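# Shelve each colored bin in its matching marked slot

## Task

Move every bin on the table into the shelf slot whose mark matches the bin's color. Center it on that mark, keep its open side facing outward and keep the parts inside it. The board over the slot is low, so the bin may need tilting on the way in. Slide it fully in, past the shelf's front lip. It counts only if at the end the bin sits flat, is not lifted or held by a gripper, and stays in place with the robot letting go.

## Robot and tools

ROBOT. Two six-joint arms, left_arm and right_arm, each with a parallel two-finger gripper. left_arm is the robot's own left and sits on the +y side. Its base is at (+0.176, +0.348, +0.706) m. right_arm is on the -y side, base at (+0.176, -0.348, +0.706) m. Joint limits in rad, base to gripper: waist -2.880..2.880, shoulder 0.000..3.142, elbow 0.000..3.019, wrist pitch -1.693..1.571, wrist yaw -1.571..1.571, wrist roll -2.094..2.094. Elbows never fully straighten.

FRAME. Every pose is in one scene frame. z = 0 is the table top, and the origin lies above the middle of the robot's foot. +x points forward over the table, +y to the robot's left, +z up. The table begins near x = +0.15 m. Image left and right have nothing to do with arm names. Reported hand positions can be slightly wrong, worse at long reach, and arms tend to stop about a centimetre short, usually low.

GRIPPER. Fingers extend along the gripper's +z axis and close along its y axis. end_effector_position is the point between the pads, roughly 1 cm behind the fingertips. Opening runs from -1 (closed) to +1 (fully open, 0.094 m). grip_measured reports the real opening on that same scale; each gripper may read up to about 1 mm off, consistently. To hold something, command an opening below grip_measured: about 0.03 under it for a firm grip, less for a gentle one. Pads push roughly 50-62 N at most, less on very thin parts.

execute_actions(actions). actions is a list of up to 15 actions. Each action is a list of up to 15 rows; each row is one 1/30 s control step, and if fewer than 15 rows are given the last row repeats until the action's 15 steps are done (0.5 s per action). A row is one list covering both arms: 16 numbers, left_arm's x, y, z, qw, qx, qy, qz, opening followed by right_arm's same eight. x, y, z are an absolute target position in metres and the quaternion an absolute target orientation, w first, both in the scene frame. Optionally 12 more numbers in 0..1 follow (28 total): stiffness multipliers for left_arm's six joints then right_arm's six, in Joint positions order; they persist until changed. Each step the controller limits the target to within 70 mm and 16 degrees of the measured pose, and after an action the arm goes no further than that limited pose, so long moves need several actions. If a target lies over 0.6 m from the gripper's current position along any of its own axes, that action is rejected for both arms; if the first action fails this against the last reported state, or any action is malformed, nothing runs. An empty list just returns state and images. To hold orientation, resend one fixed quaternion instead of copying the drifting reported one.

move(target, speed, blocking). target is one row (16 or 28 numbers, same layout and meaning as above): absolute poses the grippers approach in straight lines, all finishing together. speed is m/s, 0.002 to 0.5, default 0.25; rotation is capped at twice that in rad/s. Paths last 0.5 to 10 s and are cut off at 10 s. Openings are applied at the start. Paths ignore obstacles and the other arm; grippers can lag, wander and overshoot speed, mostly near full reach. Faster contact and targets set deeper past contact mean harder pushes. blocking=false returns after 0.5 s while motion continues; use wait(0) to check, and call wait or stop before any new execute_actions or move. The result adds a move: line with the ending (done, off_target, moving, held, fault) and limits (paced = target was clipped; held = some steps were blocked, after which the arm may speed up), plus each gripper's distance to its target.

wait(seconds), 0 to 10: arms keep their last command; returns early if a running move ends. stop(): brakes a running move, needing some room; fingers continue. zoom_image(camera, region): region [x0, y0, x1, y1] in pixels of that camera's last image, at most 504 by 504. Cameras: cam_head_left and cam_head_right (504x504), cam_left_wrist and cam_right_wrist (616x616). read_manual(section) returns licence text only. finished_scene(scene) ends the current scene after the robot holds the last command and reports success; it is final.

RESULTS. The state line gives left_arm and right_arm gripper positions and quaternions. Hand target lines show what each arm is now being driven toward. Joint positions end with the measured opening in metres. A pose unreachable line means a clearance check changed or blocked that arm's command. FAULT lines report an arm stop; MOTOR HOT appears from 85 °C, and at 100 °C an OVER-TEMPERATURE FAULT drops that arm until it cools. The robot keeps its last command while you compose replies.

AVOID. Do not knock anything off the table, drop or slam objects, or press hard into the shelf or bin. Keep the arms from striking or pushing each other. Do not hold loads longer than needed, since motors heat up. For an idle arm, resend its full last reported pose and desired opening every call. Brief outside tugs on held parts or loose objects may happen. Release the bin and withdraw so it rests on its own.

Each tool is called after "Request:" as a command line: name --argument value for each argument, lists and objects as JSON in quotes; but a table of rows of numbers goes row by row, as --pt "numbers of a row", without its own name.

## Session

Request:
execute_actions --actions '[]'

Scene clock: 0.00 s.
left_arm: end_effector_position=(+0.7690, +0.7189, +0.1389) grip_measured=+1.000 end_effector_quat_wxyz=(-0.114, +0.143, -0.983, +0.032) | right_arm: end_effector_position=(+0.4409, -0.4589, +0.2805) grip_measured=+1.000 end_effector_quat_wxyz=(-0.257, +0.500, +0.750, -0.348)
Joint positions: left_arm=[-0.881  1.667  1.679  0.181  0.715 -0.403  0.094] | right_arm=[-1.739  1.178  0.953 -0.697  0.179  1.153  0.094]
Joint velocities: left_arm=[-0.005 -0.005 -0.007 -0.002 -0.051 -0.022  0.   ] | right_arm=[-0.024  0.005 -0.002 -0.007  0.022 -0.007  0.   ]
Hand target (left_arm): +0.774, +0.719, +0.141; +0.118, -0.140, +0.983, -0.032
Hand target (right_arm): +0.437, -0.458, +0.283; -0.261, +0.498, +0.749, -0.351
Joint stiffness scale: left_arm=[1. 1. 1. 1. 1. 1.] | right_arm=[1. 1. 1. 1. 1. 1.]

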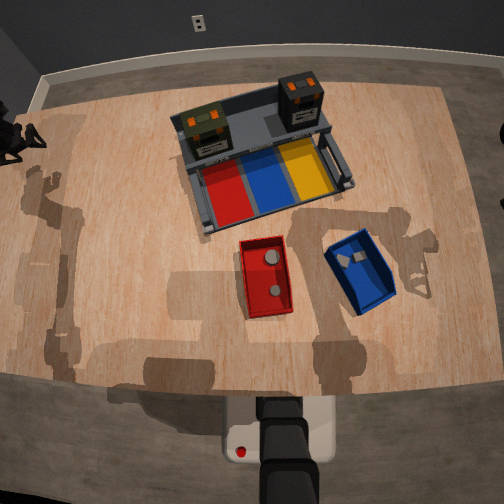

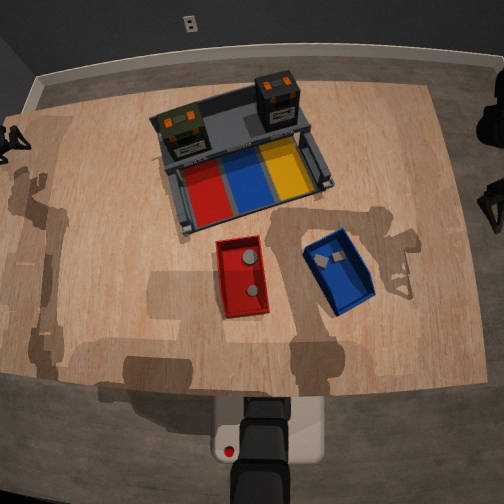

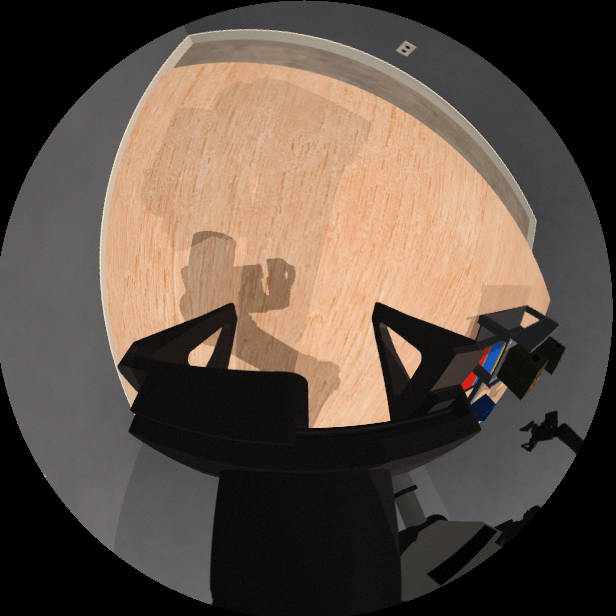

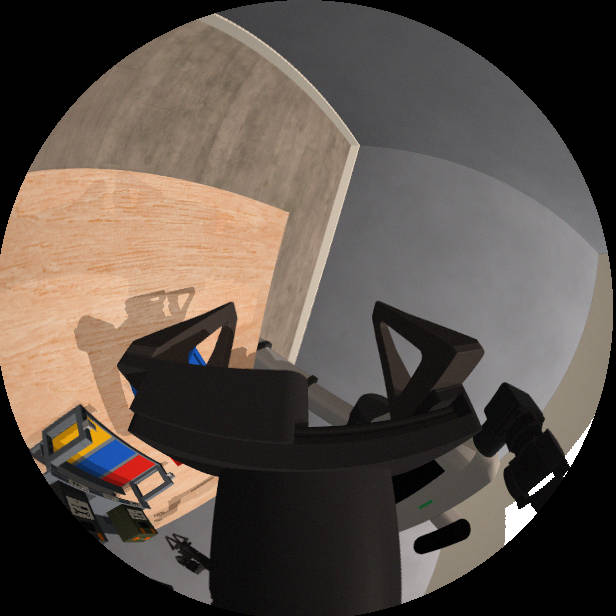

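Request:
zoom_image --camera "cam_head_left" --region '[150, 60, 420, 330]'

Request:
zoom_image --camera "cam_head_right" --region '[130, 60, 400, 330]'

Region (150, 60, 420, 330) of cam_head_left's 504x504 image, scaled by 1.867, with more detail than that image has.

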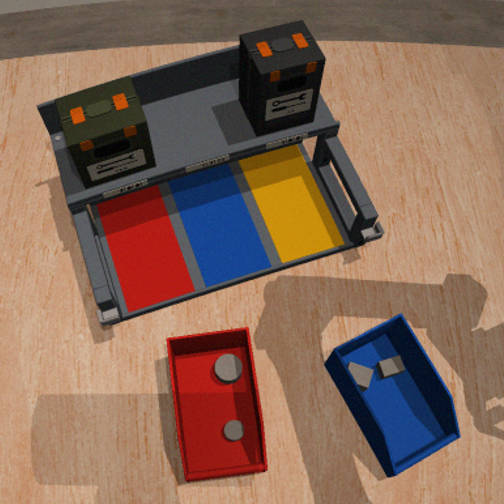

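Region (130, 60, 400, 330) of cam_head_right's 504x504 image, scaled by 1.867, with more detail than that image has.

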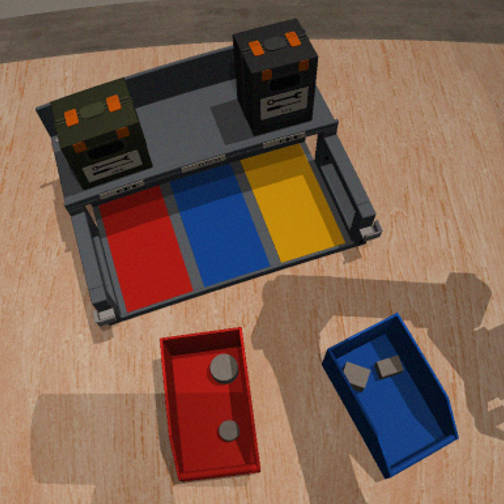

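Request:
move --target '[0.45, 0.3, 0.12, 0, 0, 1, 0, 1, 0.6, -0.42, 0.12, 0, 0, 1, 0, 1]'

Scene clock: 10.43 s.
left_arm: end_effector_position=(+0.4662, +0.2965, +0.1079) grip_measured=+1.000 end_effector_quat_wxyz=(+0.006, -0.002, +1.000, -0.002) | right_arm: end_effector_position=(+0.6006, -0.4151, +0.1248) grip_measured=+1.000 end_effector_quat_wxyz=(-0.007, +0.006, +1.000, +0.009)
Joint positions: left_arm=[-1.691  1.582  0.855  0.65  -0.116 -0.     0.094] | right_arm=[-1.714  1.37   1.058  0.208 -0.159 -0.016  0.094]
Joint velocities: left_arm=[-0.005 -0.005 -0.007 -0.002 -0.066  0.007  0.   ] | right_arm=[ 0.005 -0.015 -0.002  0.007 -0.007 -0.066  0.   ]
Hand target (left_arm): +0.451, +0.296, +0.113; -0.002, +0.006, +1.000, -0.001
Hand target (right_arm): +0.600, -0.420, +0.122; -0.002, +0.000, +1.000, +0.006
Off the commanded pose (left_arm): 0.021 m, 1 deg.
Off the commanded pose (right_arm): 0.007 m, 1 deg.
Joint stiffness scale: left_arm=[1. 1. 1. 1. 1. 1.] | right_arm=[1. 1. 1. 1. 1. 1.]
move: off_target (left_arm)

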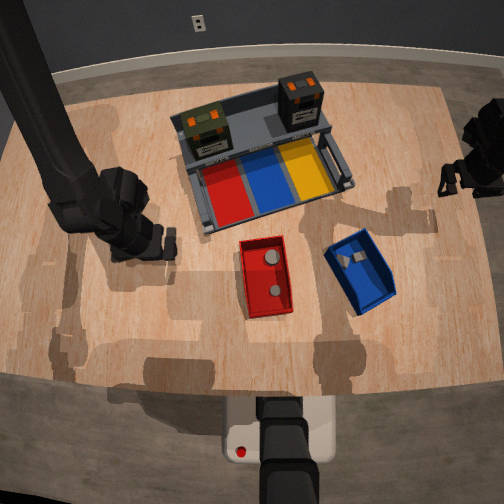

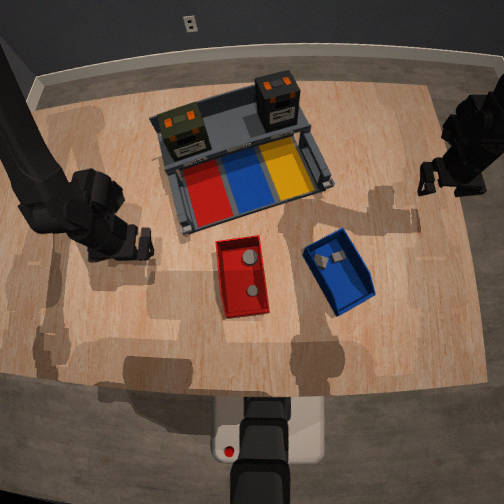

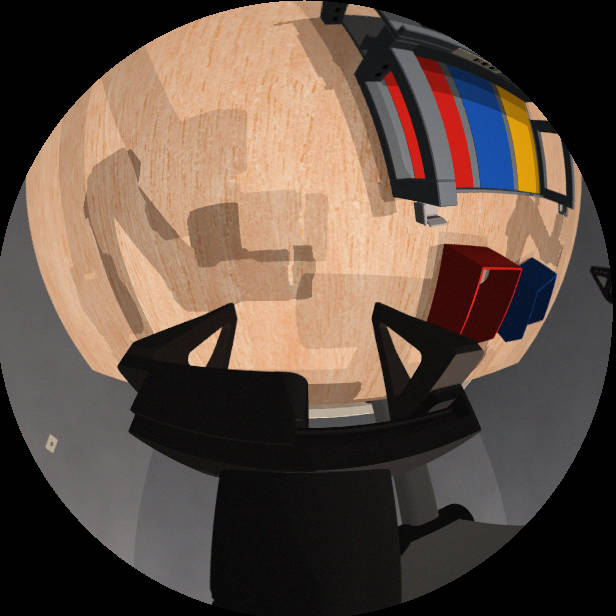

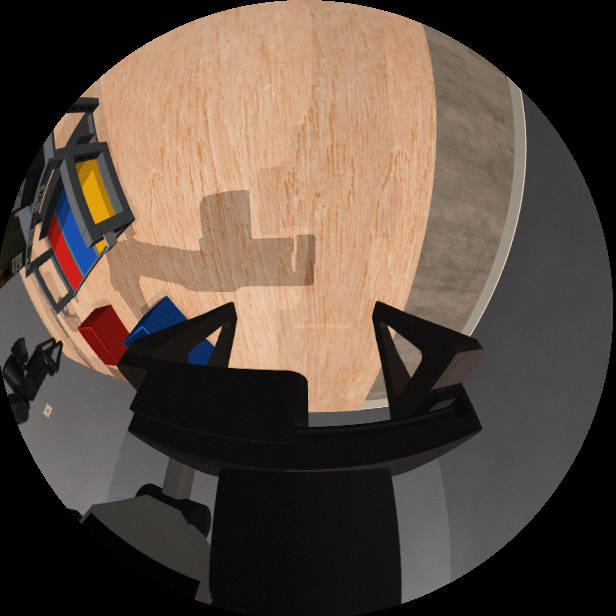

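Request:
zoom_image --camera "cam_head_left" --region '[90, 190, 310, 330]'

Request:
zoom_image --camera "cam_left_wrist" --region '[320, 0, 616, 360]'

Region (90, 190, 310, 330) of cam_head_left's 504x504 image, scaled by 2.291, with more detail than that image has; it fills the top 321 rows of this view, and the rest is white.

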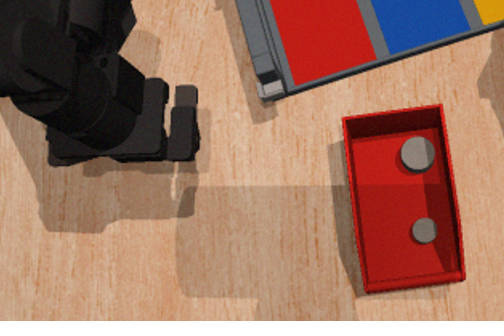

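Region (320, 0, 616, 360) of cam_left_wrist's 616x616 image, scaled by 1.400, with more detail than that image has; it fills the left 414 columns of this view, and the rest is white.

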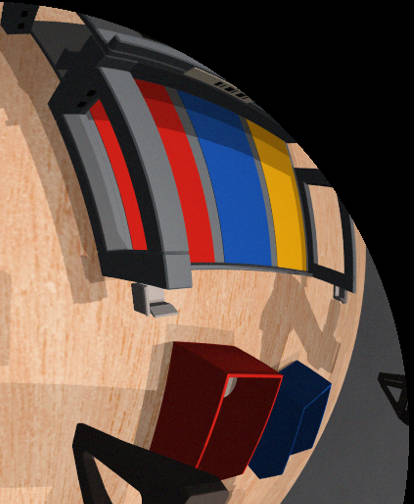

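Request:
move --target '[0.42, 0.2, 0.12, 0.5, 0, 0.866, 0, 1, 0.6, -0.42, 0.12, 0, 0, 1, 0, 1]'

Scene clock: 28.90 s.
left_arm: end_effector_position=(+0.4187, +0.2064, +0.1159) grip_measured=+1.000 end_effector_quat_wxyz=(+0.230, -0.003, +0.973, -0.003) | right_arm: end_effector_position=(+0.6015, -0.4169, +0.1241) grip_measured=+1.000 end_effector_quat_wxyz=(-0.003, +0.004, +1.000, +0.003)
Joint positions: left_arm=[-1.878  2.01   0.867  1.534 -0.275  0.118  0.094] | right_arm=[-1.714  1.373  1.058  0.217 -0.149 -0.018  0.094]
Joint velocities: left_arm=[-0.015 -0.015  0.012  0.002 -0.037 -0.022  0.   ] | right_arm=[ 0.005  0.005  0.012 -0.012  0.022 -0.037  0.   ]
Hand target (left_arm): +0.419, +0.199, +0.118; +0.239, -0.000, +0.971, -0.007
Hand target (right_arm): +0.600, -0.420, +0.120; +0.000, -0.000, +1.000, +0.000
Off the commanded pose (left_arm): 0.008 m, 33 deg; orientation clipped at the last step of the last action.
Off the commanded pose (right_arm): 0.005 m, 1 deg.
Joint stiffness scale: left_arm=[1. 1. 1. 1. 1. 1.] | right_arm=[1. 1. 1. 1. 1. 1.]
joint sent to its limit (left arm) — the command would take joint 4 (wrist pitch) past its upper limit, so that joint was sent only as far as its limit.
move: off_target (left_arm); limits=paced

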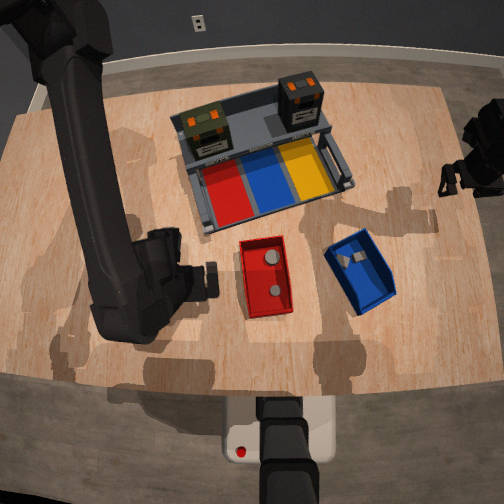

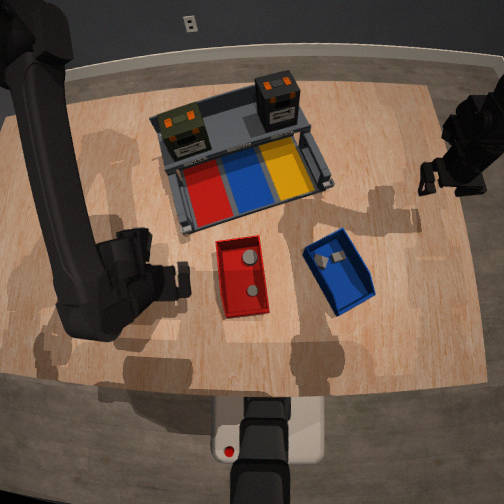

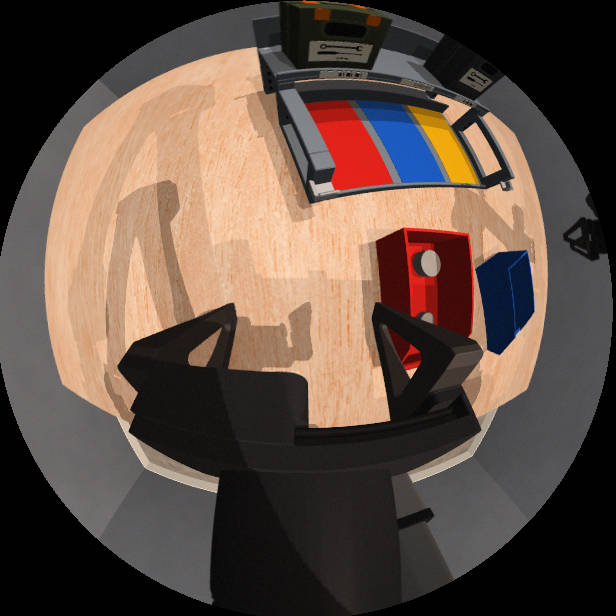

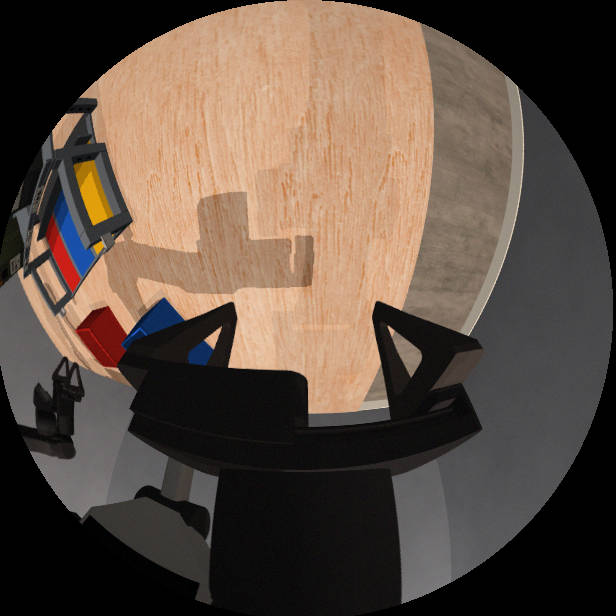

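Request:
zoom_image --camera "cam_left_wrist" --region '[240, 0, 560, 380]'

Request:
zoom_image --camera "cam_right_wrist" --region '[0, 80, 240, 380]'

Region (240, 0, 560, 380) of cam_left_wrist's 616x616 image, scaled by 1.326, with more detail than that image has; it fills the left 424 columns of this view, and the rest is white.

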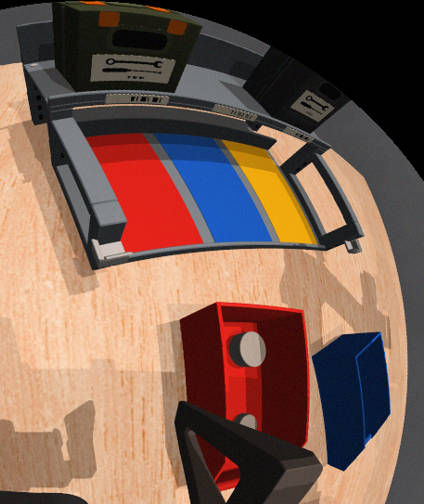

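Region (0, 80, 240, 380) of cam_right_wrist's 616x616 image, scaled by 1.680, with more detail than that image has; it fills the left 403 columns of this view, and the rest is white.

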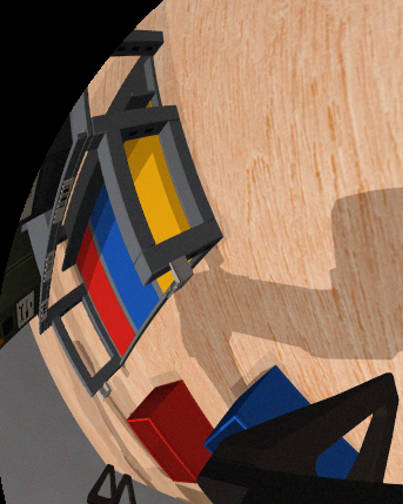

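Request:
move --target '[0.33, 0.04, 0.16, 0, 0.656, 0.755, 0, 1, 0.64, -0.3, 0.06, -0.242, 0.664, 0.664, 0.242, 1]'

Scene clock: 47.70 s.
left_arm: end_effector_position=(+0.3298, +0.0490, +0.1557) grip_measured=+1.000 end_effector_quat_wxyz=(+0.001, +0.652, +0.758, +0.006) | right_arm: end_effector_position=(+0.6405, -0.3055, +0.0633) grip_measured=+1.000 end_effector_quat_wxyz=(-0.243, +0.663, +0.668, +0.235)
Joint positions: left_arm=[-2.229  1.965  0.914  0.949 -0.663  1.37   0.094] | right_arm=[-1.68   1.611  1.412  0.07  -0.797  1.523  0.094]
Joint velocities: left_arm=[-0.005 -0.015 -0.012  0.007 -0.037 -0.051  0.   ] | right_arm=[-0.005  0.015 -0.007  0.017  0.037  0.007  0.   ]
Hand target (left_arm): +0.331, +0.039, +0.160; +0.004, +0.659, +0.752, -0.001
Hand target (right_arm): +0.638, -0.300, +0.060; -0.246, +0.665, +0.664, +0.239
Off the commanded pose (left_arm): 0.010 m, 1 deg.
Off the commanded pose (right_arm): 0.006 m, 1 deg.
Joint stiffness scale: left_arm=[1. 1. 1. 1. 1. 1.] | right_arm=[1. 1. 1. 1. 1. 1.]
move: done

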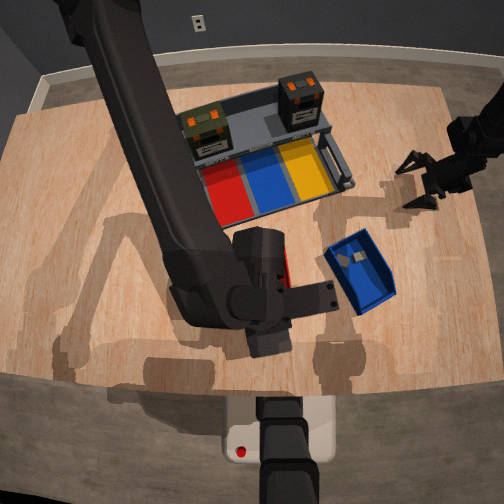

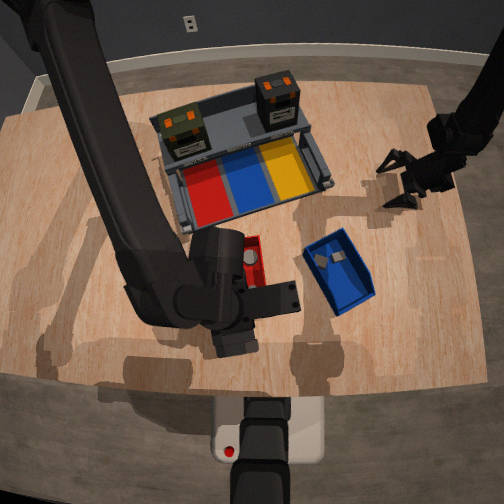

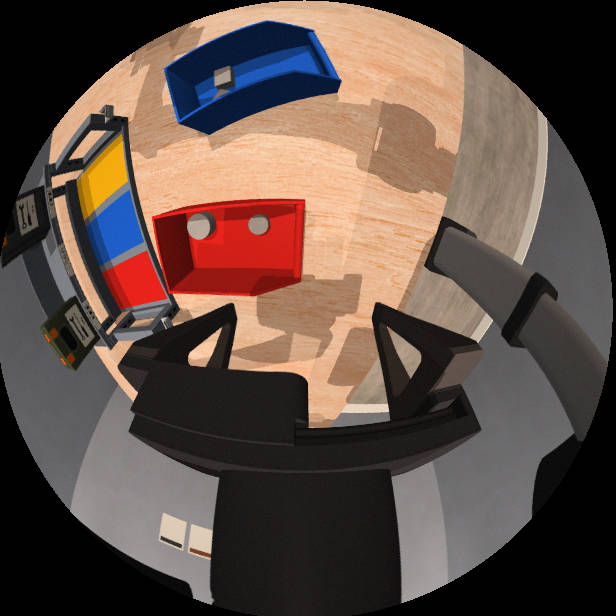

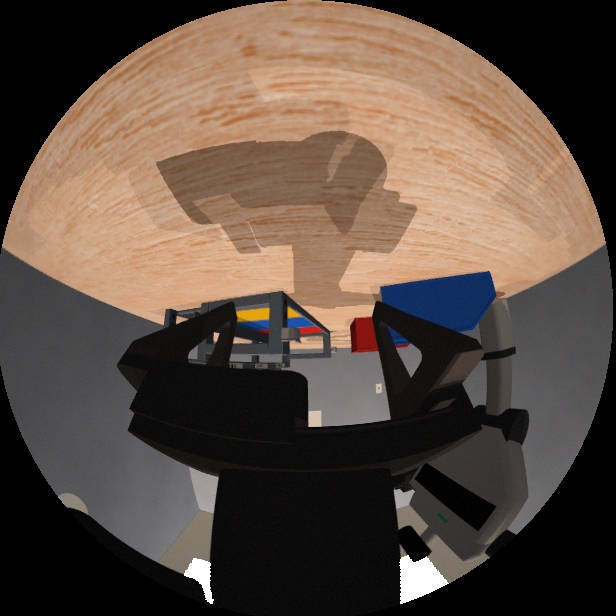

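Request:
zoom_image --camera "cam_left_wrist" --region '[40, 90, 340, 350]'

Request:
zoom_image --camera "cam_right_wrist" --region '[150, 260, 510, 390]'

Region (40, 90, 340, 350) of cam_left_wrist's 616x616 image, scaled by 1.680, with more detail than that image has; it fills the top 437 rows of this view, and the rest is white.

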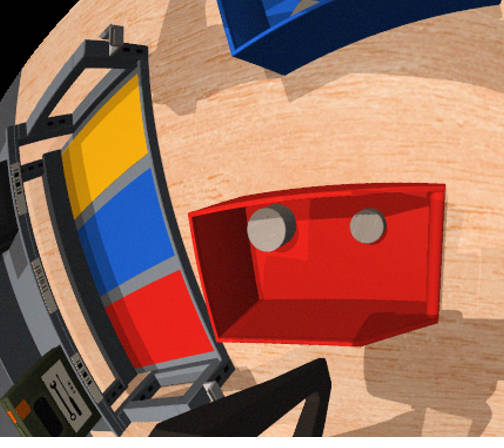

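Region (150, 260, 510, 390) of cam_right_wrist's 616x616 image, scaled by 1.400, with more detail than that image has; it fills the top 182 rows of this view, and the rest is white.

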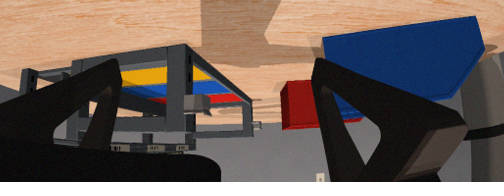

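Request:
move --target '[0.333, 0.031, 0.075, 0, 0.656, 0.755, 0, -0.1, 0.66, -0.3, 0.115, -0.406, 0.579, 0.579, 0.406, 1]' --speed 0.2

Scene clock: 62.30 s.
left_arm: end_effector_position=(+0.3407, +0.0235, +0.0825) grip_measured=-0.097 end_effector_quat_wxyz=(+0.011, +0.648, +0.762, +0.000) | right_arm: end_effector_position=(+0.6658, -0.2949, +0.1202) grip_measured=+1.000 end_effector_quat_wxyz=(-0.406, +0.577, +0.580, +0.408)
Joint positions: left_arm=[-2.18   2.072  1.143  0.842 -0.593  1.371  0.042] | right_arm=[-1.748  1.67   1.567 -0.153 -1.401  1.394  0.094]
Joint velocities: left_arm=[ 0.005  0.005 -0.002  0.007 -0.037 -0.007 -0.001] | right_arm=[-0.015 -0.015  0.012 -0.076 -0.022 -0.095  0.   ]
Hand target (left_arm): +0.332, +0.033, +0.075; -0.000, +0.656, +0.755, -0.000
Hand target (right_arm): +0.659, -0.301, +0.116; -0.407, +0.579, +0.579, +0.404
Off the commanded pose (left_arm): 0.013 m, 2 deg.
Off the commanded pose (right_arm): 0.009 m, 0 deg.
Joint stiffness scale: left_arm=[1. 1. 1. 1. 1. 1.] | right_arm=[1. 1. 1. 1. 1. 1.]
move: off_target (left_arm)

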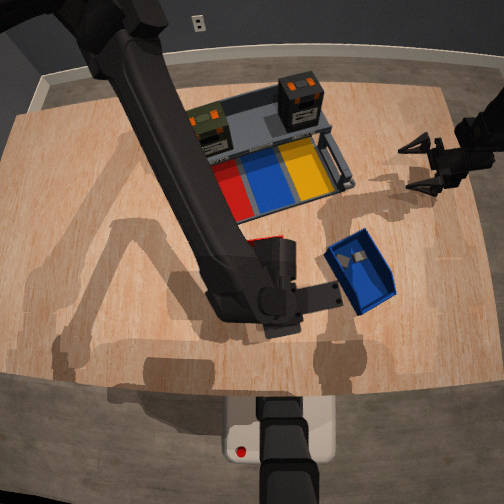

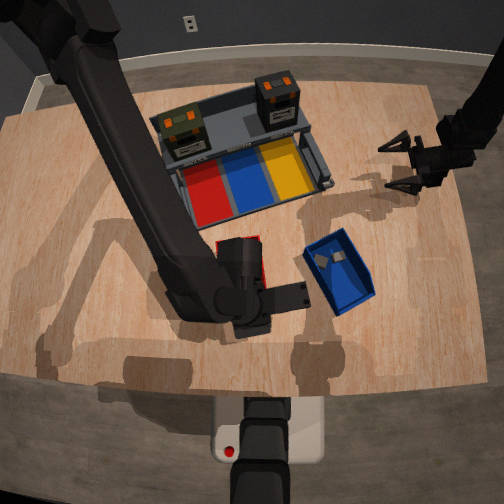

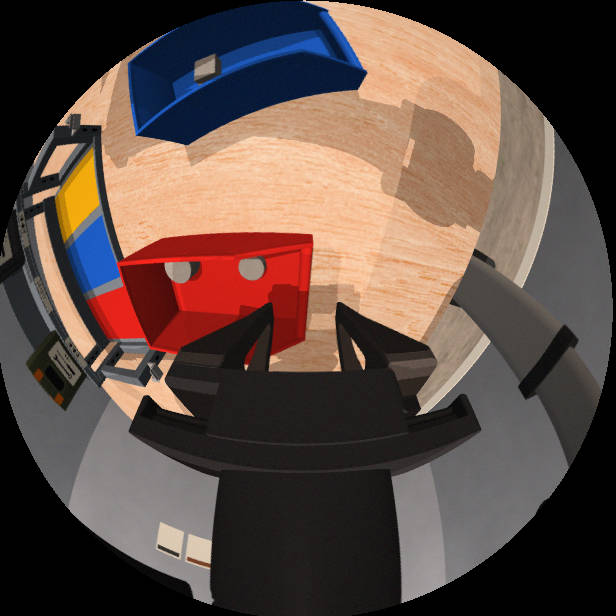

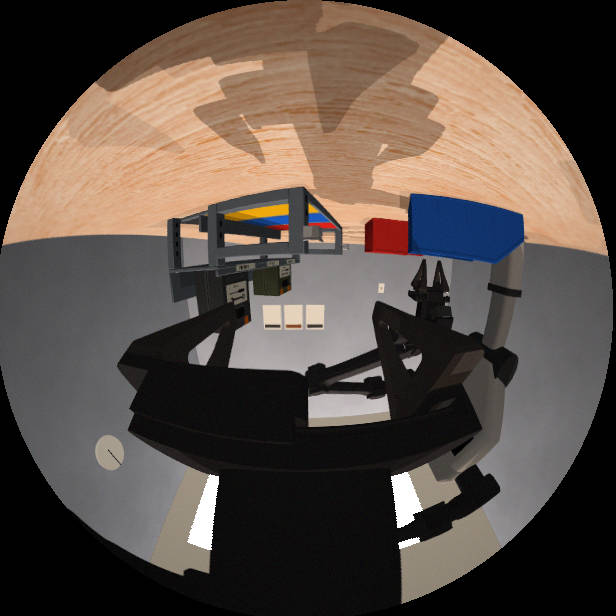

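Request:
zoom_image --camera "cam_right_wrist" --region '[150, 170, 450, 320]'

Region (150, 170, 450, 320) of cam_right_wrist's 616x616 image, scaled by 1.680, with more detail than that image has.

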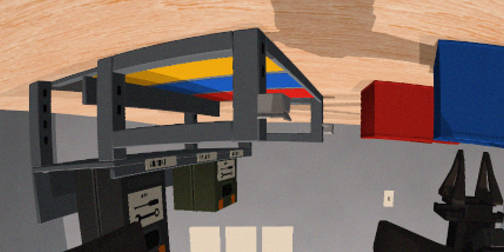

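Request:
move --target '[0.332, 0.05, 0.045, 0, 0.666, 0.746, 0, -0.1, 0.66, -0.3, 0.115, -0.406, 0.579, 0.579, 0.406, 1]' --speed 0.1

Scene clock: 75.23 s.
left_arm: end_effector_position=(+0.3384, +0.0475, +0.0500) grip_measured=-0.097 end_effector_quat_wxyz=(+0.007, +0.657, +0.754, +0.003) | right_arm: end_effector_position=(+0.6657, -0.2949, +0.1201) grip_measured=+1.000 end_effector_quat_wxyz=(-0.406, +0.575, +0.581, +0.409)
Joint positions: left_arm=[-2.117  2.105  1.192  0.826 -0.538  1.402  0.042] | right_arm=[-1.748  1.67   1.569 -0.159 -1.401  1.385  0.094]
Joint velocities: left_arm=[ 0.005 -0.015 -0.002 -0.002  0.007  0.037 -0.001] | right_arm=[-0.005  0.005  0.002 -0.002 -0.007  0.066  0.   ]
Hand target (left_arm): +0.332, +0.051, +0.046; -0.000, +0.666, +0.746, -0.000
Hand target (right_arm): +0.660, -0.300, +0.115; -0.406, +0.579, +0.579, +0.406
Off the commanded pose (left_arm): 0.008 m, 2 deg.
Off the commanded pose (right_arm): 0.009 m, 1 deg.
Joint stiffness scale: left_arm=[1. 1. 1. 1. 1. 1.] | right_arm=[1. 1. 1. 1. 1. 1.]
move: done

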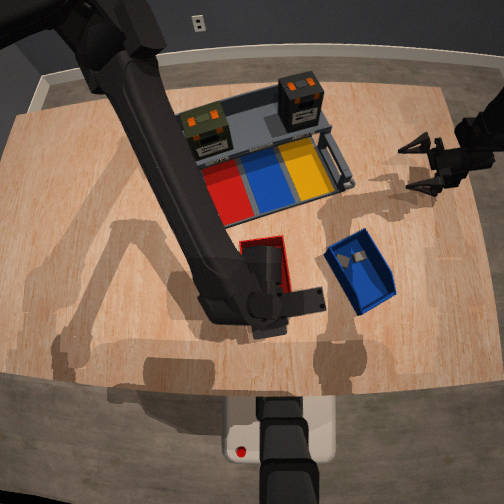

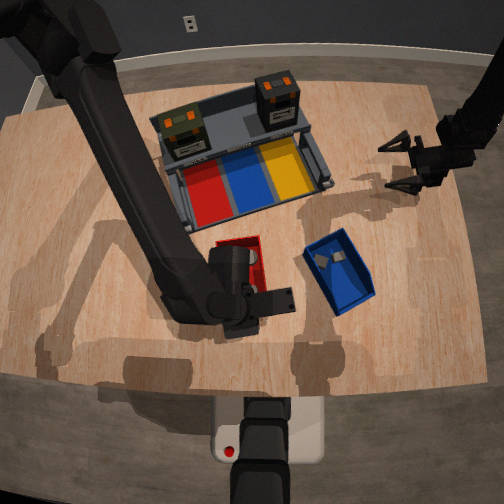

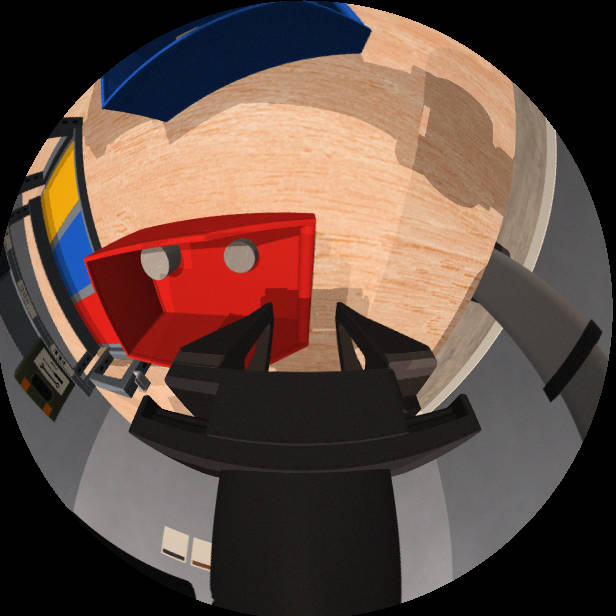

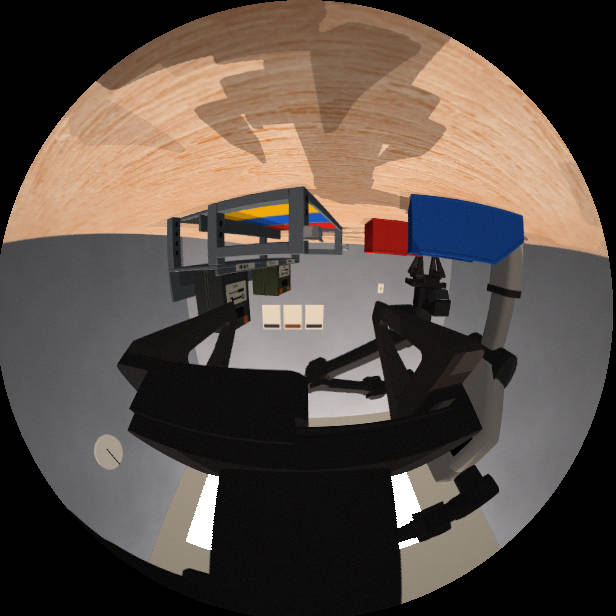

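Request:
move --target '[0.331, 0.046, 0.022, 0, 0.672, 0.741, 0, -0.1, 0.66, -0.3, 0.115, -0.406, 0.579, 0.579, 0.406, 1]' --speed 0.05

Request:
zoom_image --camera "cam_left_wrist" --region '[160, 180, 460, 400]'

Scene clock: 81.23 s.
left_arm: end_effector_position=(+0.3372, +0.0358, +0.0302) grip_measured=-0.097 end_effector_quat_wxyz=(+0.011, +0.664, +0.748, -0.001) | right_arm: end_effector_position=(+0.6657, -0.2949, +0.1201) grip_measured=+1.000 end_effector_quat_wxyz=(-0.406, +0.575, +0.581, +0.409)
Joint positions: left_arm=[-2.114  2.148  1.267  0.794 -0.526  1.42   0.042] | right_arm=[-1.748  1.67   1.569 -0.159 -1.401  1.385  0.094]
Joint velocities: left_arm=[-0.005 -0.015  0.017 -0.012 -0.051 -0.022  0.   ] | right_arm=[ 0.024  0.005 -0.012  0.017  0.022 -0.022  0.   ]
Hand target (left_arm): +0.331, +0.047, +0.023; -0.000, +0.672, +0.741, -0.000
Hand target (right_arm): +0.660, -0.300, +0.115; -0.406, +0.579, +0.579, +0.406
Off the commanded pose (left_arm): 0.014 m, 2 deg.
Off the commanded pose (right_arm): 0.009 m, 1 deg.
Joint stiffness scale: left_arm=[1. 1. 1. 1. 1. 1.] | right_arm=[1. 1. 1. 1. 1. 1.]
move: off_target (left_arm)

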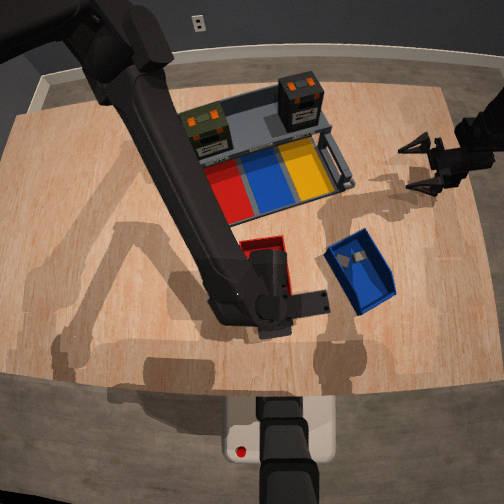

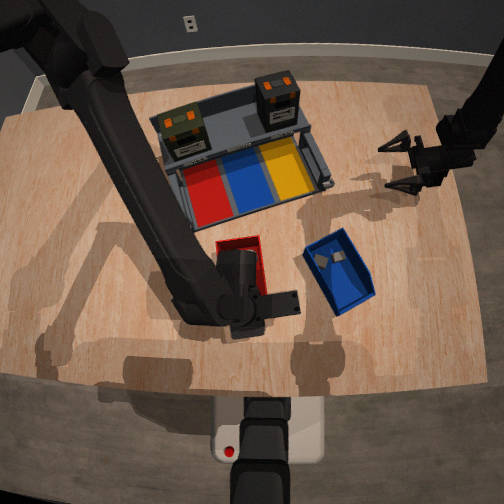

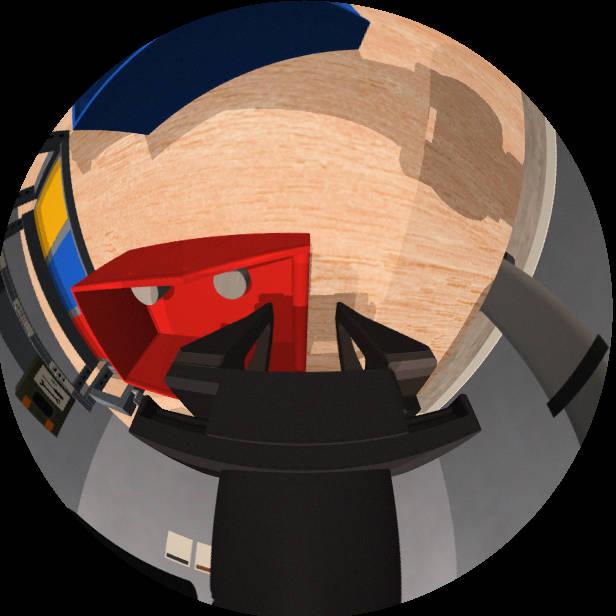

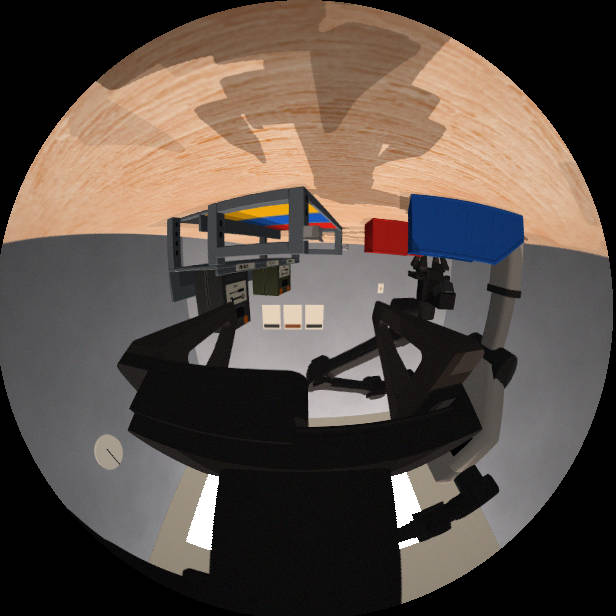

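Region (160, 180, 460, 400) of cam_left_wrist's 616x616 image, scaled by 1.680, with more detail than that image has; it fills the top 370 rows of this view, and the rest is white.

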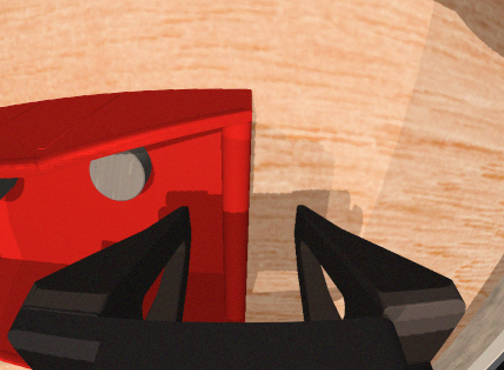

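Request:
move --target '[0.333, 0.053, 0.017, 0, 0.672, 0.741, 0, -0.1, 0.66, -0.3, 0.115, -0.406, 0.579, 0.579, 0.406, 1]' --speed 0.05

Request:
zoom_image --camera "cam_left_wrist" --region '[160, 180, 460, 400]'

Scene clock: 88.03 s.
left_arm: end_effector_position=(+0.3393, +0.0447, +0.0235) grip_measured=-0.097 end_effector_quat_wxyz=(+0.010, +0.664, +0.748, +0.001) | right_arm: end_effector_position=(+0.6657, -0.2949, +0.1201) grip_measured=+1.000 end_effector_quat_wxyz=(-0.406, +0.575, +0.581, +0.409)
Joint positions: left_arm=[-2.096  2.148  1.273  0.791 -0.512  1.422  0.042] | right_arm=[-1.748  1.67   1.569 -0.159 -1.401  1.385  0.094]
Joint velocities: left_arm=[-0.005 -0.005  0.002 -0.002 -0.066 -0.051 -0.   ] | right_arm=[ 0.015 -0.005 -0.012 -0.007 -0.051 -0.022  0.   ]
Hand target (left_arm): +0.333, +0.053, +0.018; +0.000, +0.672, +0.741, -0.000
Hand target (right_arm): +0.660, -0.300, +0.115; -0.406, +0.579, +0.579, +0.406
Off the commanded pose (left_arm): 0.012 m, 2 deg.
Off the commanded pose (right_arm): 0.009 m, 1 deg.
Joint stiffness scale: left_arm=[1. 1. 1. 1. 1. 1.] | right_arm=[1. 1. 1. 1. 1. 1.]
move: off_target (left_arm)

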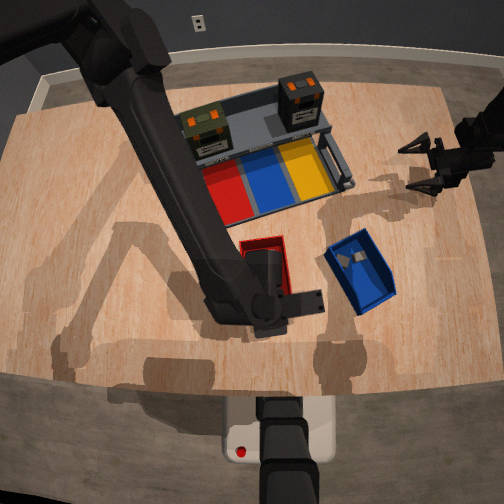

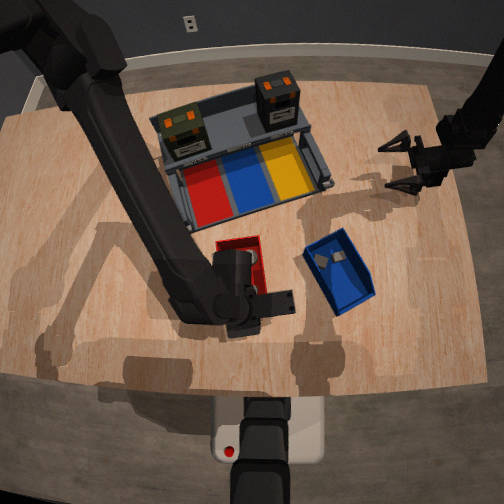

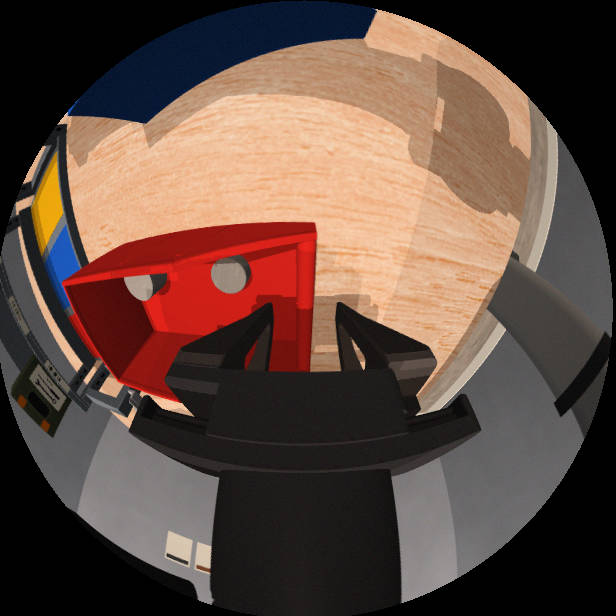

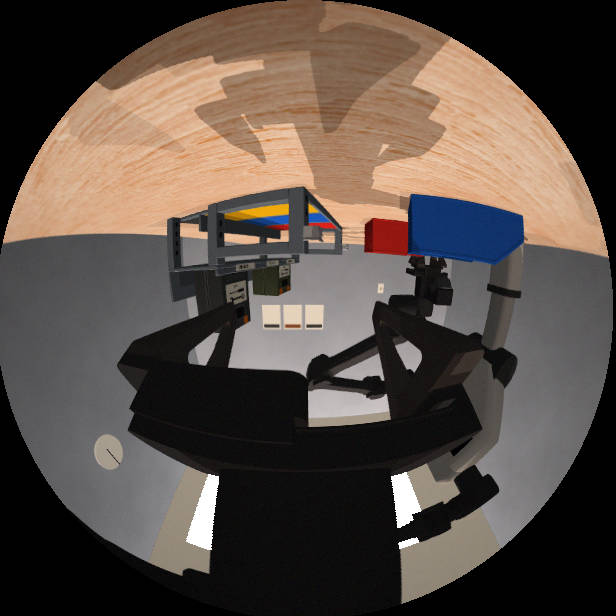

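Region (160, 180, 460, 400) of cam_left_wrist's 616x616 image, scaled by 1.680, with more detail than that image has; it fills the top 370 rows of this view, and the rest is white.

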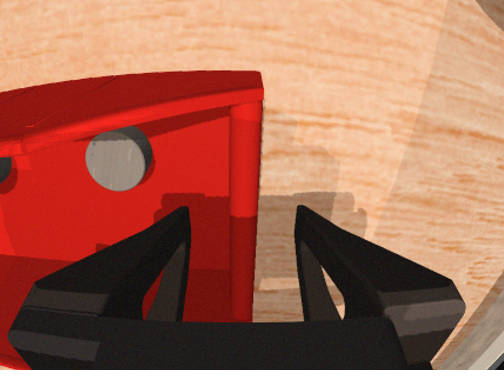

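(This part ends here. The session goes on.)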